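# Fold the sock's toe back onto its foot

## Task

Bring the toe end of the sock back over so it rests on top of the foot or heel section (dropping the folded part into place is allowed), then open the grippers and move the arms away; the fold only counts if it stays put without the robot holding it.

## Robot and tools

ROBOT. Two six-joint arms, left_arm and right_arm, each ending in a parallel two-finger gripper. Their bases sit near the table's near edge, left_arm at about y = +0.28 m and right_arm at about y = -0.31 m. The fingers point along the gripper's own +z axis and close along its y axis. The reported hand point lies between the finger pads, roughly 1 cm short of the tips. A bar and a plate under and behind the bases stand up to about 3 cm above the table, and nothing warns you before contact with them. Keep the two arms from striking or shoving each other, because that can end the scene.

FRAME. All reported poses share one scene frame. Its origin is at table height, midway between the arms and a little behind the near edge. +x points out over the table, +y points toward left_arm, and +z points up. The arm names are not image sides. Printed hand positions can be somewhat wrong, and more so when an arm is reaching far.

execute_actions(actions, pictures). The actions list holds one item or none. An empty list sends nothing and returns the state with pictures. An action item is {"rows": [...], "steps": n}, with n from 1 to 15 (default 15) and at least 10 in practice. Each control step lasts 1/30 s. Each row drives one step, and the final row repeats if rows run out. A wait item is {"steps": n} with n up to 300. It counts from the previous result, so your reply time is included. Set pictures true to get camera images with a non-empty call.

ROW FORMAT, shared by rows and move's target. Every row is a single flat list of 14 numbers, each in [-1, 1], covering both arms even if only one moves. The first seven are for left_arm: dx, dy, dz, rx, ry, rz, opening. The next seven are the same for right_arm. dx, dy and dz are a position offset and rx, ry and rz a rotation vector, both expressed in that gripper's own axes, not the scene frame. They are offsets from the gripper's pose in the latest result that showed it. Before any such result exists, and for the second or later calls in one reply, they count from where the gripper is when the action starts. Each row is measured from that same reference, not from the row before it. A value of 1.0 means 0.6 m of travel or 180 degrees of turn. Opening is absolute, not an offset: +1 is fully open (0.093 m) and -1 is closed. All zeros do not mean hold still; they pull the arm back to the reference pose. To keep an arm where it should be, send the offset back to that pose in the first call, then zeros, plus its desired opening.

LIMITS ON MOTION. At each step the command is clipped to 70 mm and 16 degrees from the measured pose. When an action ends, the arm continues at most to the last clipped pose, so long moves need several calls. Joint friction can leave the hand up to about 31 mm short, and very small commands may do nothing. HELD marks steps where a command was not sent. A "pose unreachable" line means the clearance check changed or blocked an arm's command.

RESULTS. The state line gives each gripper's end_effector_position (m) and end_effector_quat_wxyz. grip_measured is the finger motor's position on the opening scale. The pads meet near -0.94, and each millimetre of held width adds about 0.0208; readings can be offset by up to 0.02. Keep sending the closing value to stay gripped. Joint positions end with the opening in metres. The joint torques are rough indicators only. "Hand target" lines appear only when no steps are pending. An action's result is taken 10 steps early, and those steps run during your next reply.

move(target, speed). The target is one 14-number row laid out as above, with the same offset reference. speed is in m/s, from 0.002 to 0.5, default 0.25, and rotation is capped at twice that in rad/s. Each hand follows a straight path, both arms finish together, and a move runs 0.5 to 10 s. The opening is applied at the start. Paths ignore obstacles, and fast moves or targets set deep past a contact press hard. The move line reports the outcome (done, off_target, moving, held, fault) and any limits: paced means the pose was clipped, held means some steps were blocked. It also gives each gripper's distance from its target.

wait(seconds). Takes 0 to 10 s and lets the simulation run without new commands. It returns a result with pictures.

zoom_image(camera, region). Gives a close-up of the latest image. region is [x0, y0, x1, y1] in pixels, at most 504 by 504. Cameras: cam_head_left, cam_head_right, cam_high, cam_low, cam_left_wrist, cam_right_wrist, each 504x504.

read_manual(section). Returns only licence texts and does not move anything.

finished_scene(scene). Call it only after the fold is lying on the sock, both grippers are open, and the arms have moved away.

CAUTIONS. Avoid dropping things, slipping, slamming, hard impacts and heavy pressing. Holding loads heats the motors: MOTOR HOT appears from 75 °C, 90 °C pauses that arm, and 100 °C makes it go limp. FAULT lines report such stops. Time spent thinking counts as robot time.

Each tool is called after "Request:" by a JSON object that holds its "name" and its "arguments", one argument or row to a line.

## Session

I'll start by looking at the current state.

Request:
{"name": "execute_actions", "arguments": {
  "actions": []
}}

Scene clock: 0.00 s of 5100.00 s.
left_arm: end_effector_position=(+0.3697, +0.2885, +0.3935) grip_measured=+0.982 end_effector_quat_wxyz=(+0.707, -0.008, +0.707, -0.007) | right_arm: end_effector_position=(+0.3687, -0.3109, +0.4037) grip_measured=+0.990 end_effector_quat_wxyz=(+0.710, -0.003, +0.704, +0.010)
Joint positions: left_arm=[ 0.015  1.044  1.058 -0.013  0.002 -0.002  0.092] | right_arm=[-0.001  1.056  1.062 -0.014 -0.009  0.006  0.093]
Joint velocities: left_arm=[-0.012 -0.002 -0.002  0.007 -0.051  0.037  0.   ] | right_arm=[ 0.007  0.007 -0.002 -0.022 -0.037 -0.022 -0.   ]
Joint torques (N m, as the arm reports them, + toward a larger angle): no reading
Motor temperatures (°C, as the motors report them): left_arm=[25 26 24 25 24 23] | right_arm=[26 24 27 25 27 24]
Hand target (left_arm): +0.370, +0.288, +0.393; +0.707, -0.008, +0.707, -0.007
Hand target (right_arm): +0.369, -0.311, +0.404; +0.710, -0.003, +0.704, +0.010

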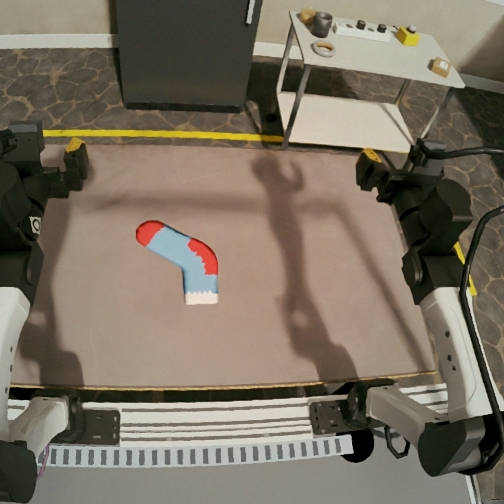

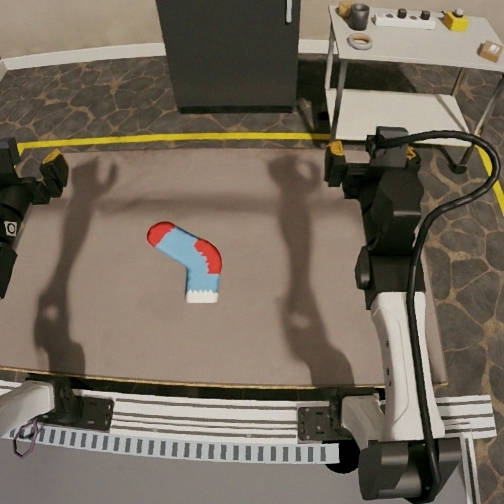

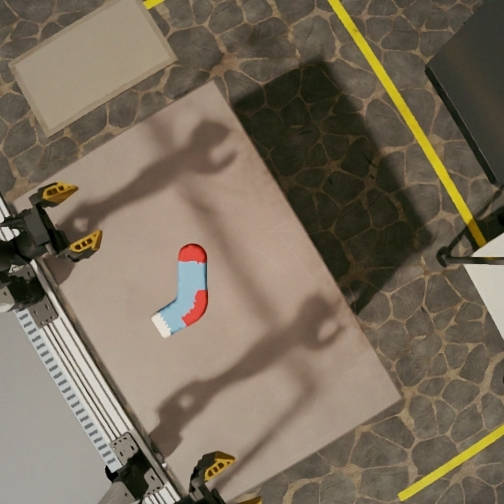

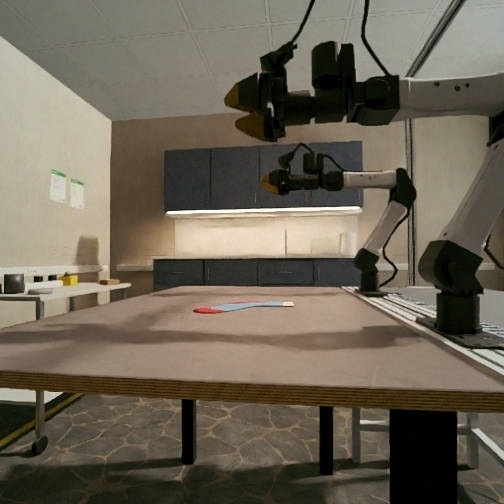

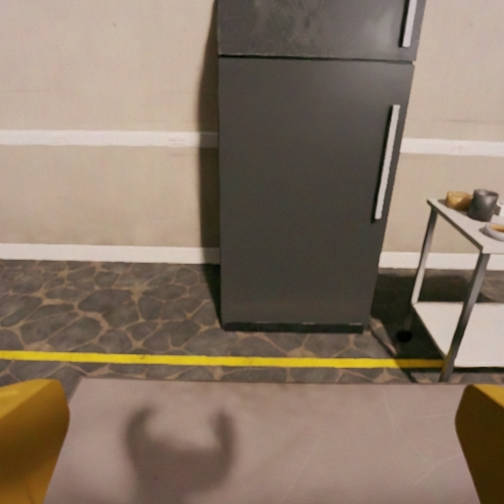

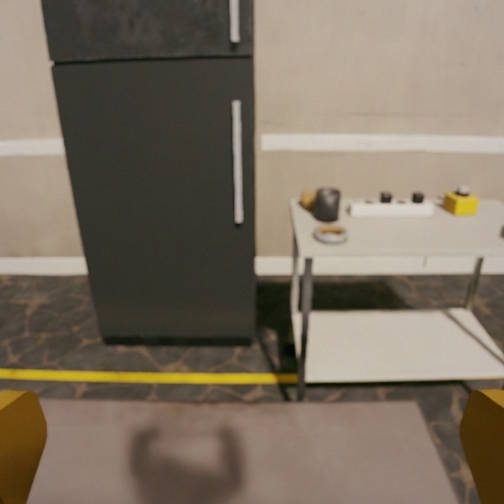

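Request:
{"name": "zoom_image", "arguments": {
  "camera": "cam_high",
  "region": [130, 230, 250, 350]
}}

Request:
{"name": "zoom_image", "arguments": {
  "camera": "cam_low",
  "region": [180, 270, 320, 340]
}}

Region (130, 230, 250, 350) of cam_high's 504x504 image, scaled by 4.200, with more detail than that image has.

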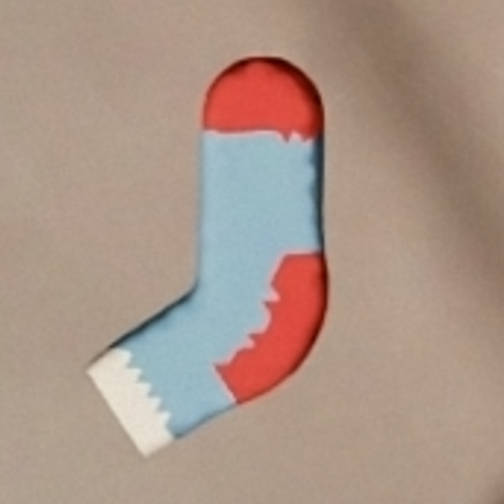

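Region (180, 270, 320, 340) of cam_low's 504x504 image, scaled by 3.600, with more detail than that image has.

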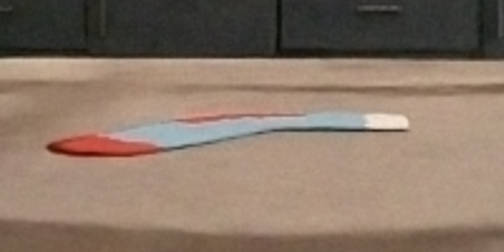

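Request:
{"name": "move", "arguments": {
  "target": [0.4892, -0.2442, 0.1622, 0.1341, 0.4868, 0.1341, 0.1, 0, 0, 0, 0, 0, 0, 1],
  "speed": 0.3
}}

Scene clock: 7.67 s of 5100.00 s.
left_arm: end_effector_position=(+0.4679, +0.1429, +0.0964) grip_measured=+0.103 end_effector_quat_wxyz=(+0.041, +0.254, +0.966, -0.009) | right_arm: end_effector_position=(+0.3687, -0.3109, +0.4037) grip_measured=+0.990 end_effector_quat_wxyz=(+0.710, -0.003, +0.704, +0.010)
Joint positions: left_arm=[-0.276  2.512  2.587 -1.568 -0.004  0.229  0.05 ] | right_arm=[-0.001  1.056  1.062 -0.014 -0.009  0.006  0.093]
Joint velocities: left_arm=[-0.007 -0.017  0.002 -0.081  0.022 -0.051  0.   ] | right_arm=[ 0.017 -0.002  0.007  0.051  0.022 -0.022  0.   ]
Joint torques (N m, as the arm reports them, + toward a larger angle): left_arm=[ -0.87 -16.32   8.91   0.25   0.07  -0.02] | right_arm=[ 0.13 -2.78  9.23  1.84 -0.01  0.12]
Motor temperatures (°C, as the motors report them): left_arm=[25 27 26 27 24 23] | right_arm=[26 24 29 28 27 24]
Hand target (left_arm): +0.467, +0.137, +0.103; +0.048, +0.262, +0.964, -0.012
Hand target (right_arm): +0.369, -0.311, +0.404; +0.710, -0.003, +0.704, +0.010
Off the commanded pose (left_arm): 0.010 m, 5 deg.
Off the commanded pose (right_arm): 0.000 m, 0 deg.
joint sent to its limit (left arm) — the command would take joint 4 (wrist pitch) past its lower limit, so that joint was sent only as far as its limit.
Kept back: nothing.
After step 90, 1.37 s passed at rest.
move: off_target (left_arm)
camera_calibration (this result's frames):
cam_left_wrist: T_world_to_cam=[[-0.479367, -0.877395, -0.019624, 0.353075], [-0.821825, 0.440937, 0.360802, 0.325349], [-0.307913, 0.189084, -0.932436, 0.292142], [0, 0, 0, 1]] pos_world=[0.526587, 0.111088, 0.161946]

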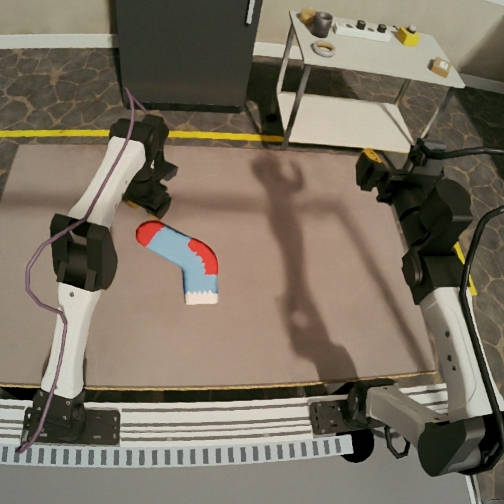

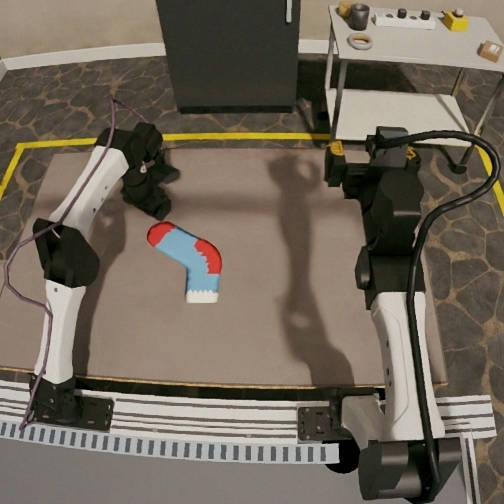

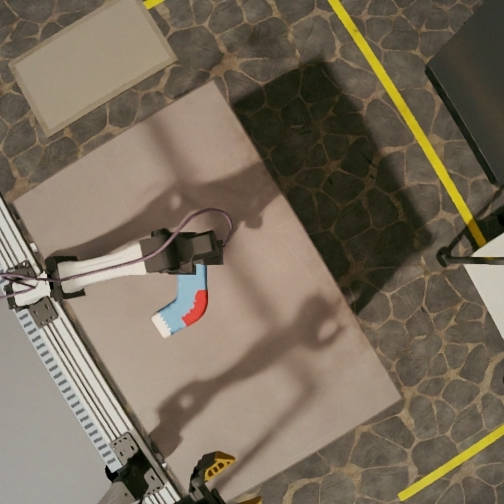

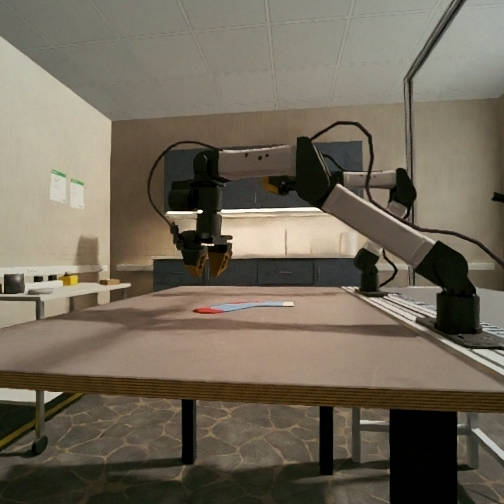

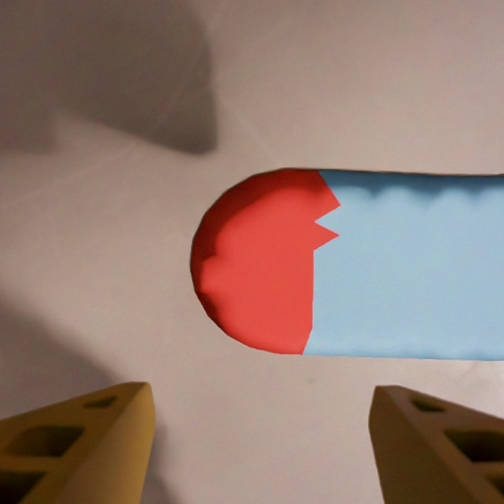

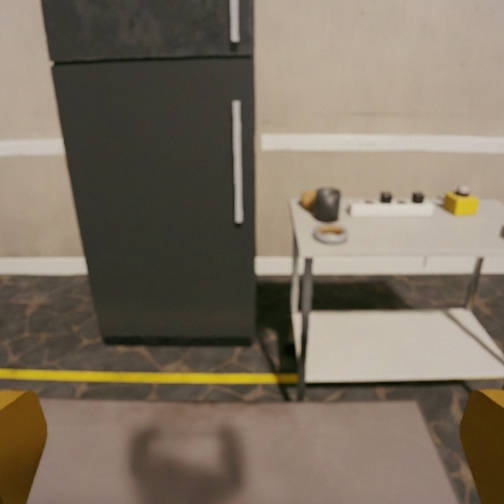

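Request:
{"name": "move", "arguments": {
  "target": [0.0096, 0.0200, 0.0935, 0, 0.0267, 0, 0.1, 0, 0, 0, 0, 0, 0, 1],
  "speed": 0.15
}}

Scene clock: 10.70 s of 5100.00 s.
left_arm: end_effector_position=(+0.4710, +0.1527, +0.0429) grip_measured=+0.103 end_effector_quat_wxyz=(-0.002, +0.252, +0.968, -0.001) | right_arm: end_effector_position=(+0.3687, -0.3109, +0.4037) grip_measured=+0.990 end_effector_quat_wxyz=(+0.710, -0.003, +0.704, +0.010)
Joint positions: left_arm=[-0.258  2.6    2.54  -1.52  -0.018  0.241  0.05 ] | right_arm=[-0.001  1.056  1.062 -0.014 -0.009  0.006  0.093]
Joint velocities: left_arm=[ 0.007  0.007  0.012  0.007  0.037 -0.095 -0.   ] | right_arm=[ 0.002 -0.027  0.002 -0.051  0.037 -0.037  0.001]
Joint torques (N m, as the arm reports them, + toward a larger angle): left_arm=[ -0.05 -16.92   6.     0.32  -0.04   0.03] | right_arm=[ 0.08 -2.83  9.3   1.85 -0.01  0.11]
Motor temperatures (°C, as the motors report them): left_arm=[25 29 27 27 24 23] | right_arm=[26 25 30 29 27 24]
Hand target (left_arm): +0.473, +0.154, +0.040; +0.000, +0.254, +0.967, +0.002
Hand target (right_arm): +0.369, -0.311, +0.404; +0.710, -0.003, +0.704, +0.010
Off the commanded pose (left_arm): 0.004 m, 1 deg.
Off the commanded pose (right_arm): 0.000 m, 0 deg.
Kept back: nothing.
move: done
camera_calibration (this result's frames):
cam_left_wrist: T_world_to_cam=[[-0.476735, -0.878928, -0.014485, 0.360766], [-0.791391, 0.421965, 0.442318, 0.327909], [-0.382653, 0.222332, -0.896741, 0.269974], [0, 0, 0, 1]] pos_world=[0.534801, 0.118697, 0.102283]

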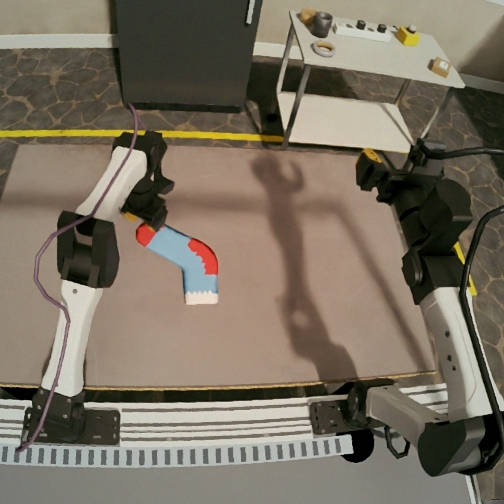

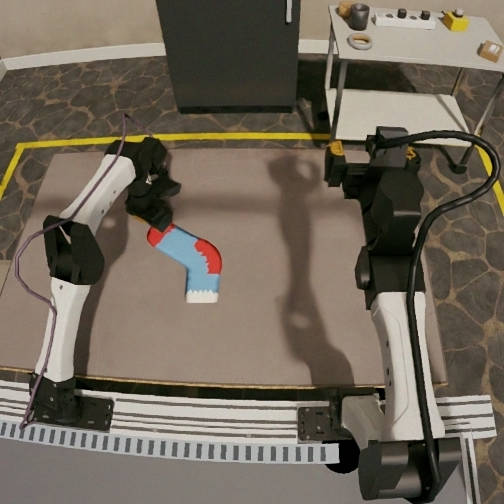

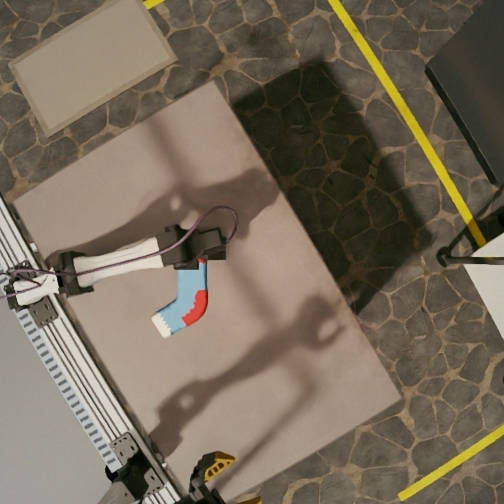

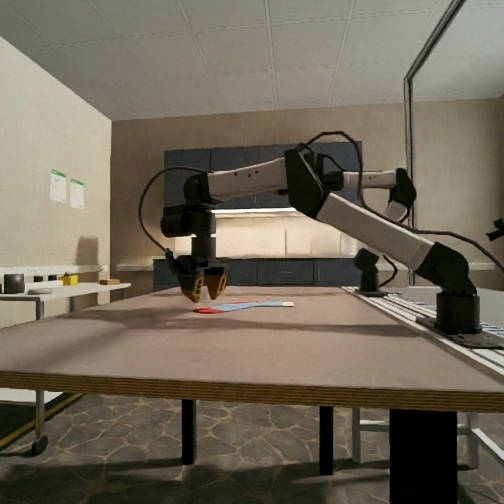

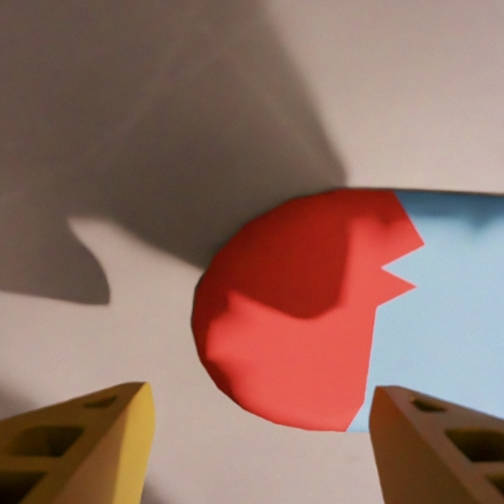

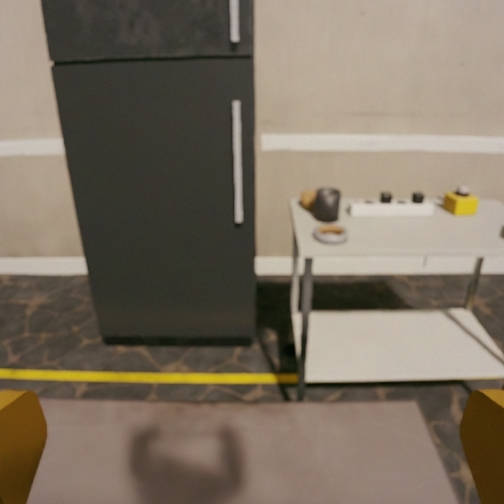

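Request:
{"name": "move", "arguments": {
  "target": [0.0, 0.005, 0.058, 0, 0, 0, 0.25, 0, 0, 0, 0, 0, 0, 1],
  "speed": 0.05
}}

Scene clock: 13.07 s of 5100.00 s.
left_arm: end_effector_position=(+0.4693, +0.1527, +0.0193) grip_measured=+0.247 end_effector_quat_wxyz=(-0.007, +0.253, +0.967, -0.003) | right_arm: end_effector_position=(+0.3687, -0.3109, +0.4037) grip_measured=+0.990 end_effector_quat_wxyz=(+0.710, -0.003, +0.704, +0.010)
Joint positions: left_arm=[-0.256  2.576  2.401 -1.413 -0.013  0.244  0.057] | right_arm=[-0.001  1.056  1.062 -0.014 -0.009  0.006  0.093]
Joint velocities: left_arm=[-0.012 -0.002 -0.007 -0.037 -0.037 -0.095  0.   ] | right_arm=[ 0.007 -0.017  0.002 -0.007 -0.066  0.007 -0.   ]
Joint torques (N m, as the arm reports them, + toward a larger angle): left_arm=[  0.44 -16.89   3.83   0.6   -0.02   0.  ] | right_arm=[ 0.28 -2.75  9.31  1.82 -0.03  0.13]
Motor temperatures (°C, as the motors report them): left_arm=[25 30 27 27 24 23] | right_arm=[26 25 30 30 27 24]
Hand target (left_arm): +0.472, +0.155, +0.008; -0.004, +0.252, +0.968, -0.000
Hand target (right_arm): +0.369, -0.311, +0.404; +0.710, -0.003, +0.704, +0.010
Off the commanded pose (left_arm): 0.012 m, 1 deg.
Off the commanded pose (right_arm): 0.000 m, 0 deg.
Kept back: nothing.
move: off_target (left_arm)
camera_calibration (this result's frames):
cam_left_wrist: T_world_to_cam=[[-0.478284, -0.878172, -0.00769765, 0.360181], [-0.786491, 0.424419, 0.448665, 0.334173], [-0.390738, 0.220643, -0.893667, 0.252138], [0, 0, 0, 1]] pos_world=[0.533612, 0.118839, 0.0781676]

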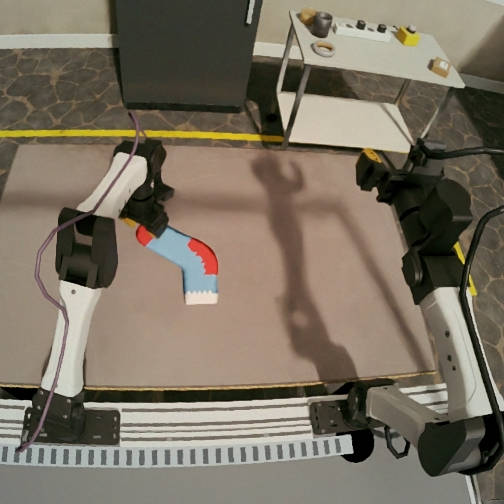

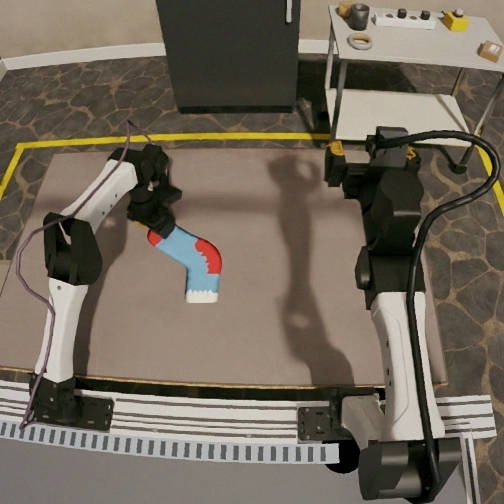

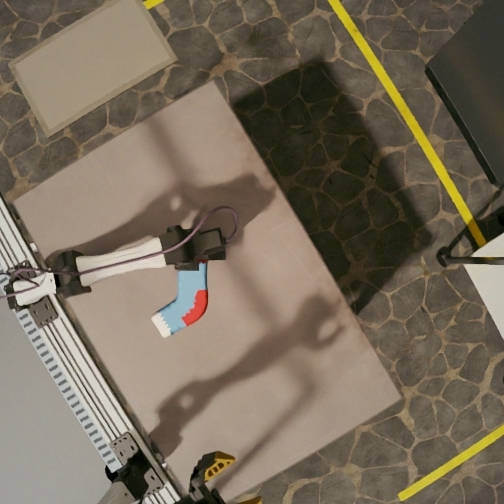

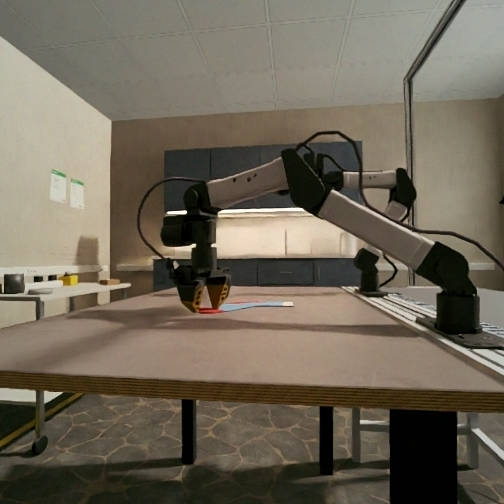

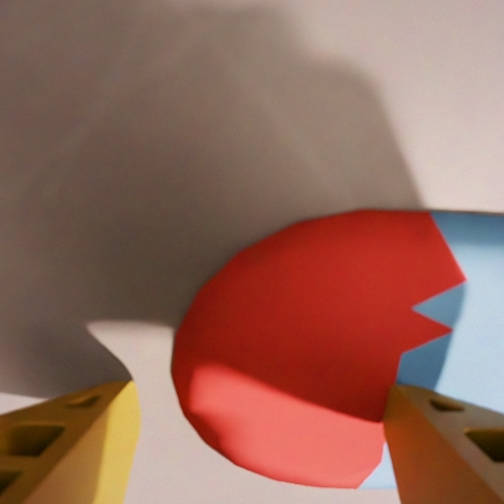

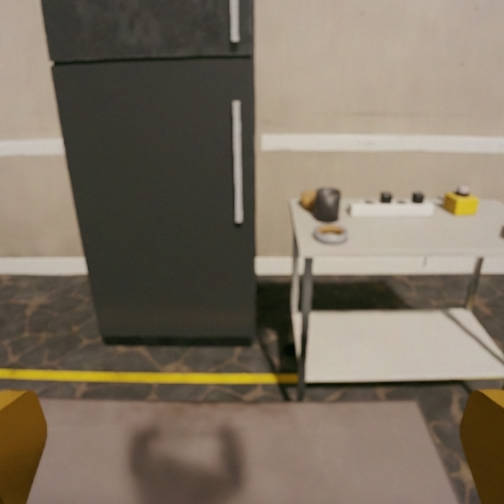

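Request:
{"name": "zoom_image", "arguments": {
  "camera": "cam_low",
  "region": [160, 260, 280, 330]
}}

Region (160, 260, 280, 330) of cam_low's 504x504 image, scaled by 4.200, with more detail than that image has; it fills the top 294 rows of this view, and the rest is white.

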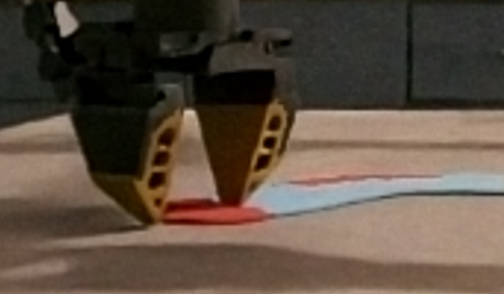

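Request:
{"name": "move", "arguments": {
  "target": [0.0, 0.0, 0.015, 0.045, 0, 0, 0.25, 0, 0, 0, 0, 0, 0, 1],
  "speed": 0.05
}}

Request:
{"name": "zoom_image", "arguments": {
  "camera": "cam_low",
  "region": [160, 260, 280, 330]
}}

Scene clock: 15.37 s of 5100.00 s.
left_arm: end_effector_position=(+0.4692, +0.1539, +0.0217) grip_measured=+0.247 end_effector_quat_wxyz=(-0.013, +0.250, +0.966, -0.063) | right_arm: end_effector_position=(+0.3687, -0.3109, +0.4037) grip_measured=+0.990 end_effector_quat_wxyz=(+0.710, -0.003, +0.704, +0.010)
Joint positions: left_arm=[-0.214  2.605  2.46  -1.46   0.105  0.284  0.057] | right_arm=[-0.001  1.056  1.062 -0.014 -0.009  0.006  0.093]
Joint velocities: left_arm=[ 0.007  0.002 -0.012 -0.022  0.081 -0.081  0.   ] | right_arm=[-0.007  0.022 -0.012 -0.022 -0.081  0.007 -0.001]
Joint torques (N m, as the arm reports them, + toward a larger angle): left_arm=[  0.28 -13.74   8.31   0.14   0.29   0.04] | right_arm=[ 0.21 -2.81  9.23  1.84 -0.03  0.12]
Motor temperatures (°C, as the motors report them): left_arm=[25 31 27 27 24 23] | right_arm=[26 25 30 31 27 24]
Hand target (left_arm): +0.469, +0.153, +0.010; -0.024, +0.251, +0.965, -0.071
Hand target (right_arm): +0.369, -0.311, +0.404; +0.710, -0.003, +0.704, +0.010
Off the commanded pose (left_arm): 0.011 m, 2 deg.
Off the commanded pose (right_arm): 0.000 m, 0 deg.
Kept back: nothing.
move: off_target (left_arm)
camera_calibration (this result's frames):
cam_left_wrist: T_world_to_cam=[[-0.471019, -0.875084, 0.111215, 0.354718], [-0.770006, 0.469385, 0.432167, 0.318249], [-0.430386, 0.117923, -0.894909, 0.288449], [0, 0, 0, 1]] pos_world=[0.536277, 0.127012, 0.0811491]

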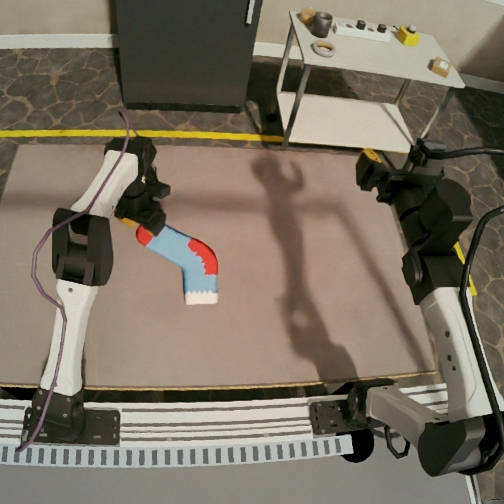

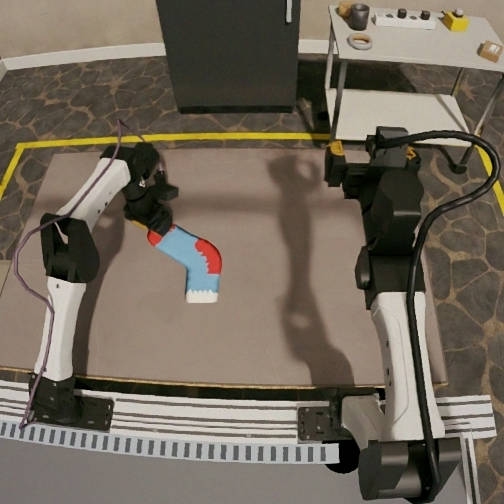

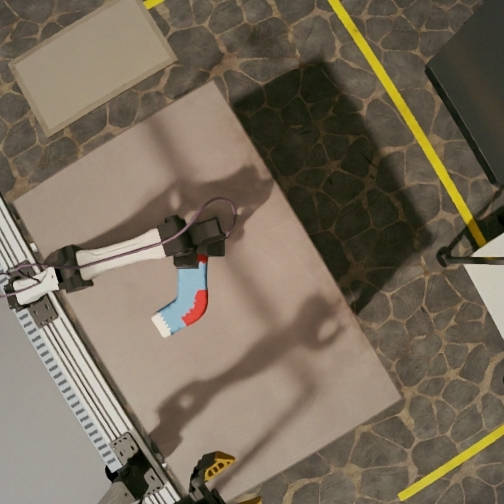

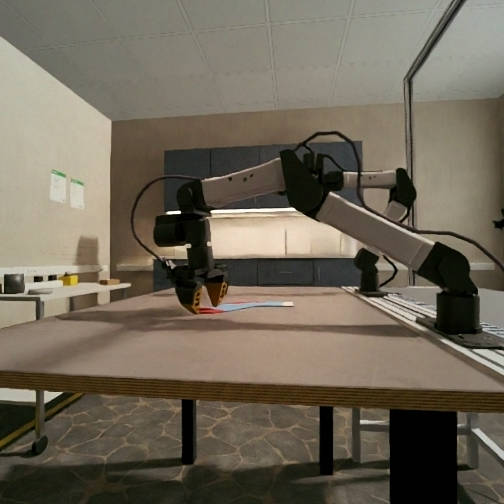

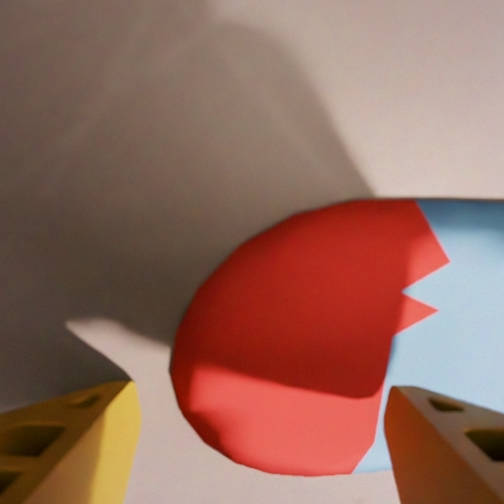

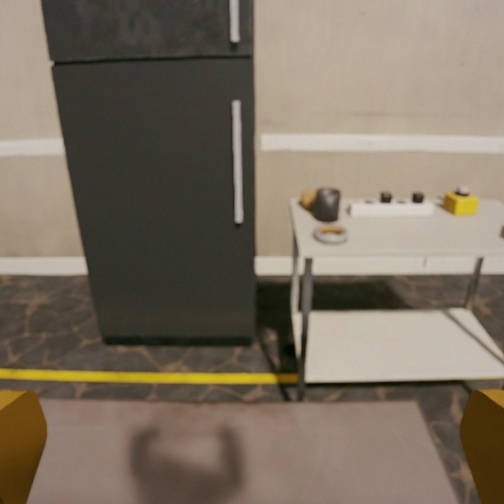

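Region (160, 260, 280, 330) of cam_low's 504x504 image, scaled by 4.200, with more detail than that image has; it fills the top 294 rows of this view, and the rest is white.

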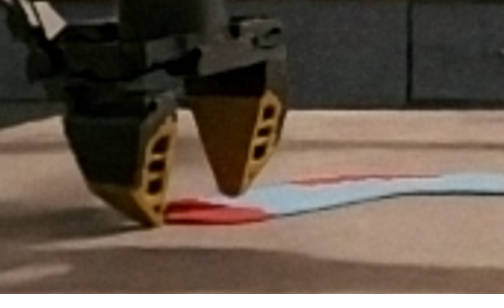

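Request:
{"name": "move", "arguments": {
  "target": [0.0, 0.0, 0.015, -0.028, 0, 0, 0.25, 0, 0, 0, 0, 0, 0, 1],
  "speed": 0.05
}}

Request:
{"name": "move", "arguments": {
  "target": [0.0, 0.0, 0.012, 0, 0, 0, -1, 0, 0, 0, 0, 0, 0, 1],
  "speed": 0.05
}}

Request:
{"name": "zoom_image", "arguments": {
  "camera": "cam_low",
  "region": [160, 260, 280, 330]
}}

Scene clock: 17.20 s of 5100.00 s.
left_arm: end_effector_position=(+0.4690, +0.1535, +0.0193) grip_measured=+0.247 end_effector_quat_wxyz=(-0.004, +0.250, +0.968, -0.028) | right_arm: end_effector_position=(+0.3687, -0.3109, +0.4037) grip_measured=+0.990 end_effector_quat_wxyz=(+0.710, -0.003, +0.704, +0.010)
Joint positions: left_arm=[-0.238  2.563  2.376 -1.396  0.036  0.258  0.057] | right_arm=[-0.001  1.056  1.062 -0.014 -0.009  0.006  0.093]
Joint velocities: left_arm=[-0.017 -0.017 -0.017  0.081 -0.037  0.051 -0.001] | right_arm=[ 0.017  0.012  0.002 -0.051 -0.007 -0.022 -0.   ]
Joint torques (N m, as the arm reports them, + toward a larger angle): left_arm=[ -0.86 -17.12   3.8    0.45  -0.14  -0.12] | right_arm=[ 0.03 -2.85  9.3   1.83 -0.03  0.12]
Motor temperatures (°C, as the motors report them): left_arm=[25 32 27 27 24 23] | right_arm=[26 25 31 31 27 24]
Hand target (left_arm): +0.469, +0.153, +0.013; -0.004, +0.250, +0.968, -0.020
Hand target (right_arm): +0.369, -0.311, +0.404; +0.710, -0.003, +0.704, +0.010
Off the commanded pose (left_arm): 0.007 m, 1 deg.
Off the commanded pose (right_arm): 0.000 m, 0 deg.
Kept back: nothing.
move: done
camera_calibration (this result's frames):
cam_left_wrist: T_world_to_cam=[[-0.473574, -0.879884, 0.0391343, 0.357882], [-0.78534, 0.441967, 0.433482, 0.330637], [-0.39871, 0.174552, -0.900312, 0.262831], [0, 0, 0, 1]] pos_world=[0.533939, 0.122886, 0.0792989]

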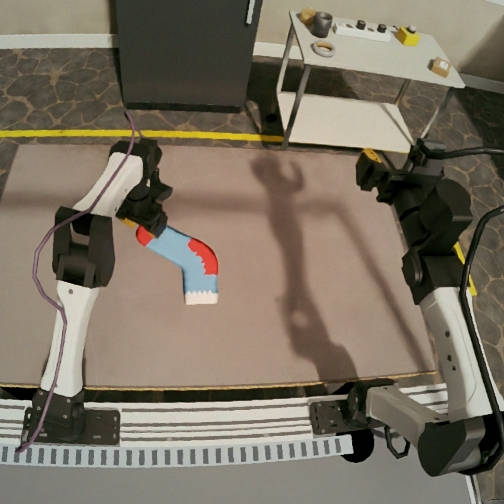

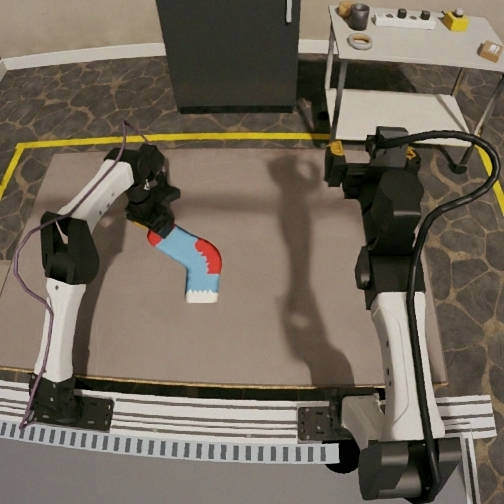

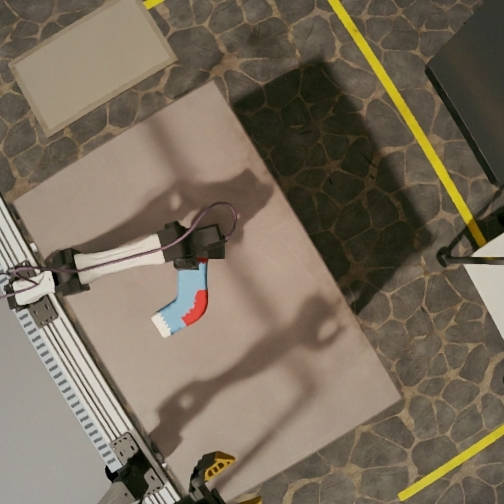

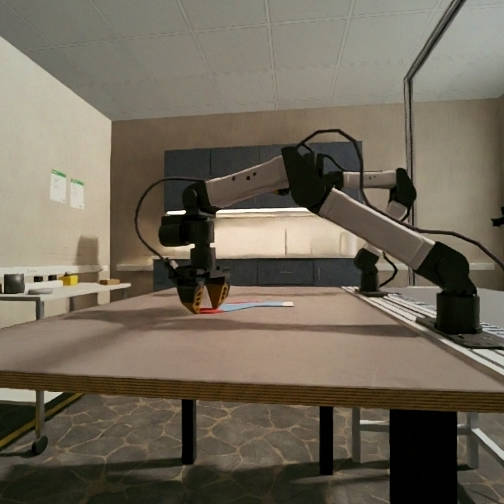

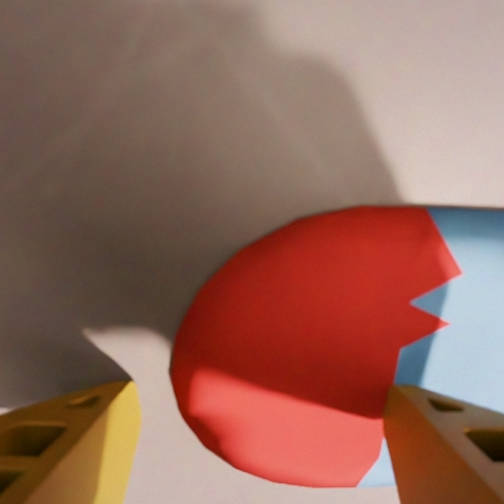

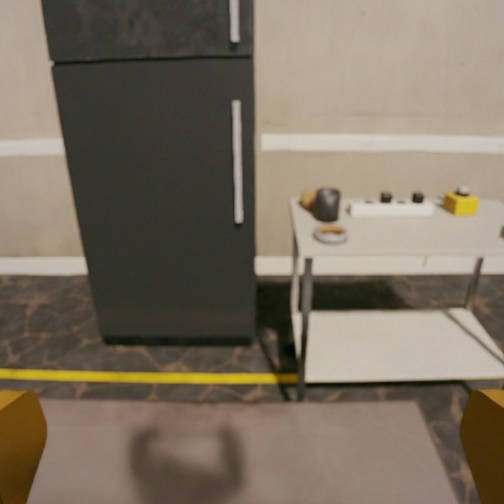

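Scene clock: 17.90 s of 5100.00 s.
left_arm: end_effector_position=(+0.4690, +0.1526, +0.0194) grip_measured=-1.000 end_effector_quat_wxyz=(-0.004, +0.250, +0.968, -0.031) | right_arm: end_effector_position=(+0.3687, -0.3109, +0.4037) grip_measured=+0.990 end_effector_quat_wxyz=(+0.710, -0.003, +0.704, +0.010)
Joint positions: left_arm=[-0.238  2.563  2.376 -1.395  0.042  0.258  0.   ] | right_arm=[-0.001  1.056  1.062 -0.014 -0.009  0.006  0.093]
Joint velocities: left_arm=[-0.007 -0.002 -0.002  0.037 -0.066 -0.022  0.   ] | right_arm=[ 0.002  0.002 -0.007  0.037 -0.007  0.007 -0.   ]
Joint torques (N m, as the arm reports them, + toward a larger angle): left_arm=[ -0.33 -16.72   4.41   0.44   0.    -0.05] | right_arm=[ 0.22 -2.8   9.11  1.82 -0.04  0.11]
Motor temperatures (°C, as the motors report them): left_arm=[25 32 27 27 24 23] | right_arm=[26 25 31 31 27 24]
Hand target (left_arm): +0.469, +0.153, +0.012; -0.005, +0.251, +0.968, -0.028
Hand target (right_arm): +0.369, -0.311, +0.404; +0.710, -0.003, +0.704, +0.010
Off the commanded pose (left_arm): 0.007 m, 0 deg.
Off the commanded pose (right_arm): 0.000 m, 0 deg.
Kept back: nothing.
move: done
camera_calibration (this result's frames):
cam_left_wrist: T_world_to_cam=[[-0.473151, -0.879824, 0.0451447, 0.356748], [-0.78533, 0.444447, 0.430957, 0.330735], [-0.399231, 0.168454, -0.901242, 0.264261], [0, 0, 0, 1]] pos_world=[0.534032, 0.122365, 0.079525]

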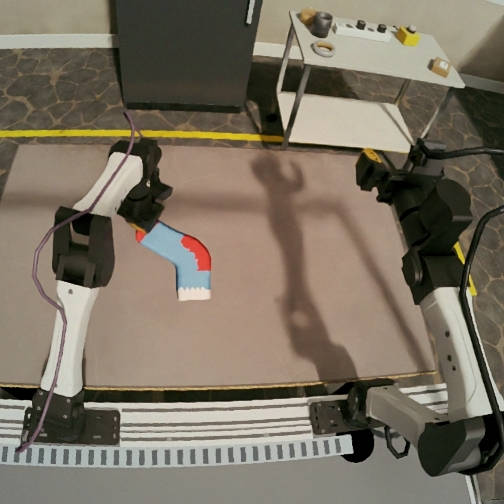

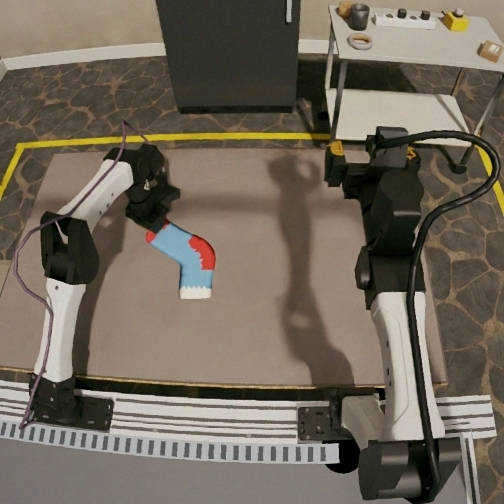

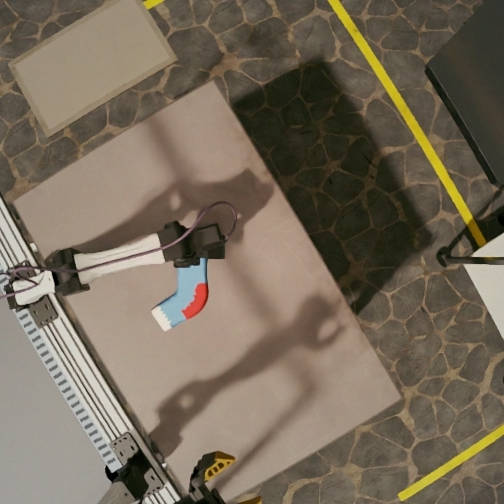

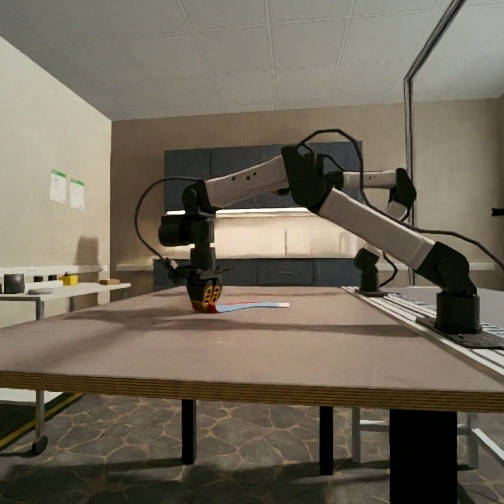

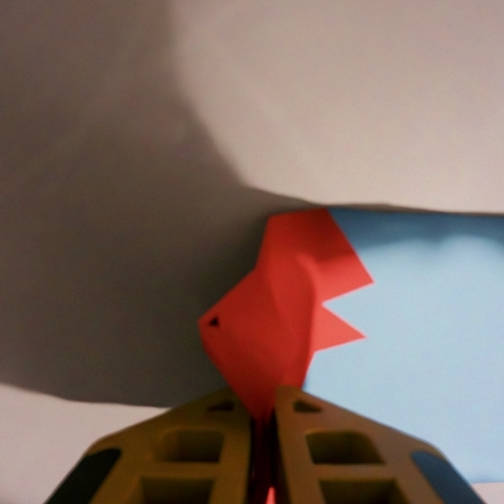

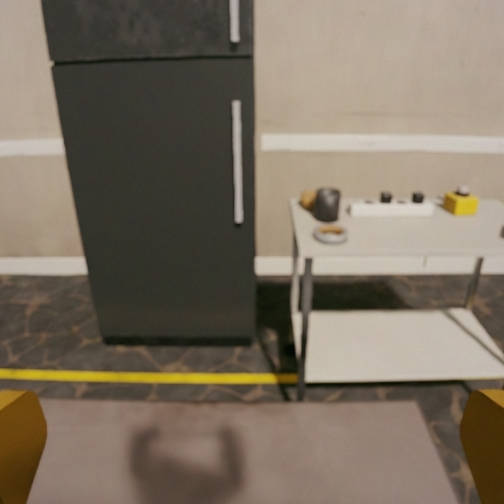

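Region (160, 260, 280, 330) of cam_low's 504x504 image, scaled by 4.200, with more detail than that image has; it fills the top 294 rows of this view, and the rest is white.

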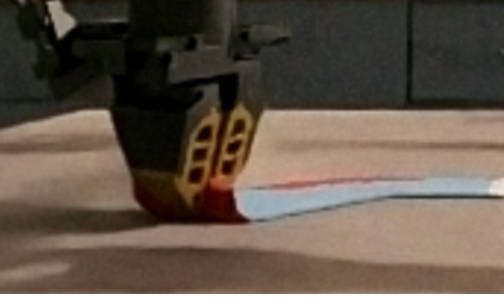

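Request:
{"name": "move", "arguments": {
  "target": [0.0, -0.0833, -0.078, -0.08, 0, 0, -1, 0, 0, 0, 0, 0, 0, 1],
  "speed": 0.08
}}

Request:
{"name": "zoom_image", "arguments": {
  "camera": "cam_low",
  "region": [160, 240, 300, 330]
}}

Scene clock: 21.10 s of 5100.00 s.
left_arm: end_effector_position=(+0.4483, +0.1134, +0.0556) grip_measured=-1.000 end_effector_quat_wxyz=(+0.020, +0.249, +0.964, +0.088) | right_arm: end_effector_position=(+0.3687, -0.3109, +0.4037) grip_measured=+0.990 end_effector_quat_wxyz=(+0.710, -0.003, +0.704, +0.010)
Joint positions: left_arm=[-0.412  2.494  2.376 -1.451 -0.199  0.084  0.   ] | right_arm=[-0.001  1.056  1.062 -0.014 -0.009  0.006  0.093]
Joint velocities: left_arm=[-0.012 -0.007 -0.007 -0.022 -0.022 -0.022  0.   ] | right_arm=[-0.007 -0.002  0.007 -0.007 -0.066 -0.051  0.   ]
Joint torques (N m, as the arm reports them, + toward a larger angle): left_arm=[ -0.94 -18.6    6.81   0.15  -0.17  -0.08] | right_arm=[ 0.12 -2.83  9.23  1.8  -0.04  0.12]
Motor temperatures (°C, as the motors report them): left_arm=[25 35 27 27 24 23] | right_arm=[26 25 31 32 27 24]
Hand target (left_arm): +0.446, +0.112, +0.069; +0.028, +0.248, +0.964, +0.090
Hand target (right_arm): +0.369, -0.311, +0.404; +0.710, -0.003, +0.704, +0.010
Off the commanded pose (left_arm): 0.014 m, 1 deg.
Off the commanded pose (right_arm): 0.000 m, 0 deg.
Kept back: nothing.
move: off_target (left_arm)
camera_calibration (this result's frames):
cam_left_wrist: T_world_to_cam=[[-0.46461, -0.863515, -0.19616, 0.318606], [-0.831091, 0.348759, 0.433191, 0.347525], [-0.305655, 0.364292, -0.879697, 0.229872], [0, 0, 0, 1]] pos_world=[0.507114, 0.0701779, 0.11417]

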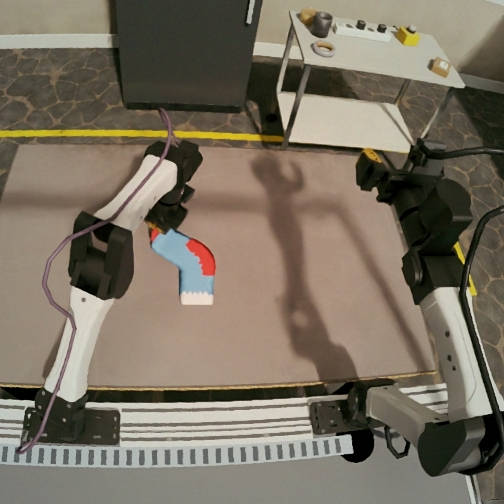

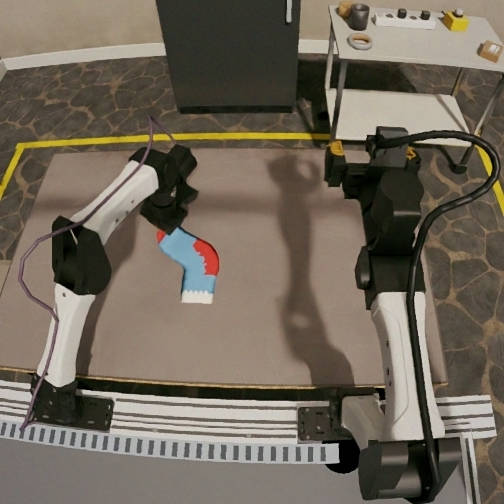

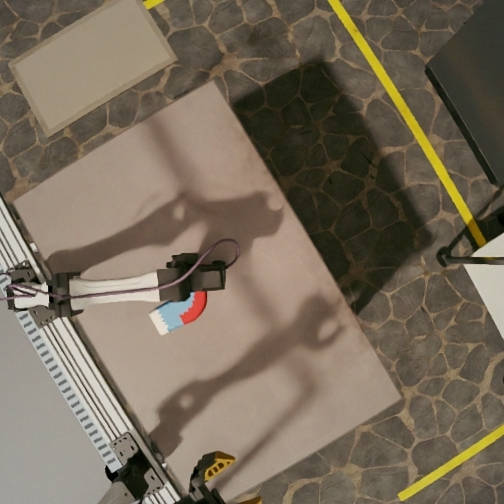

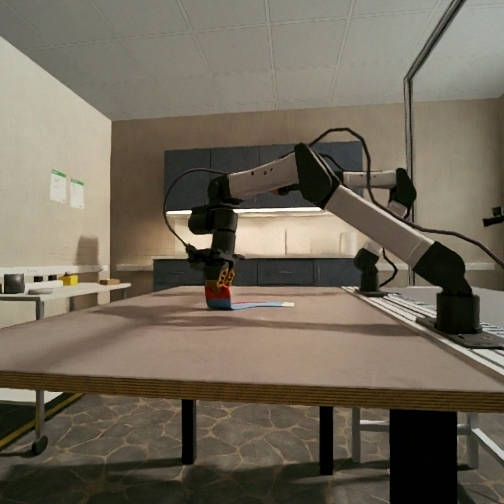

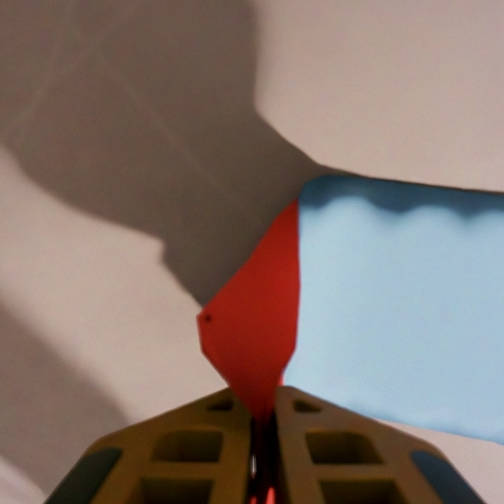

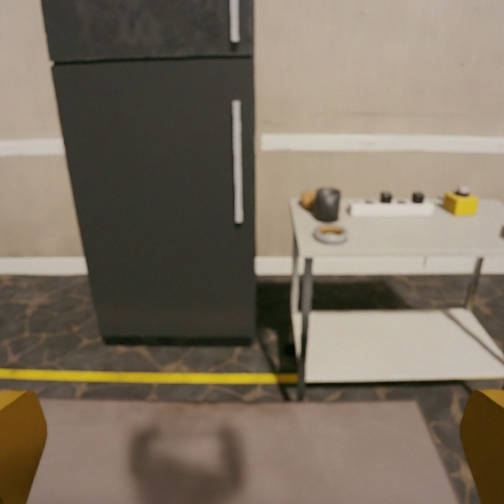

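Region (160, 240, 300, 330) of cam_low's 504x504 image, scaled by 3.600, with more detail than that image has; it fills the top 324 rows of this view, and the rest is white.

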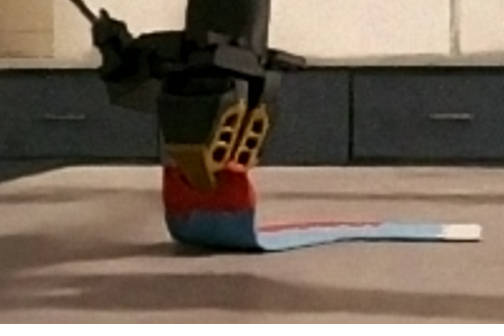

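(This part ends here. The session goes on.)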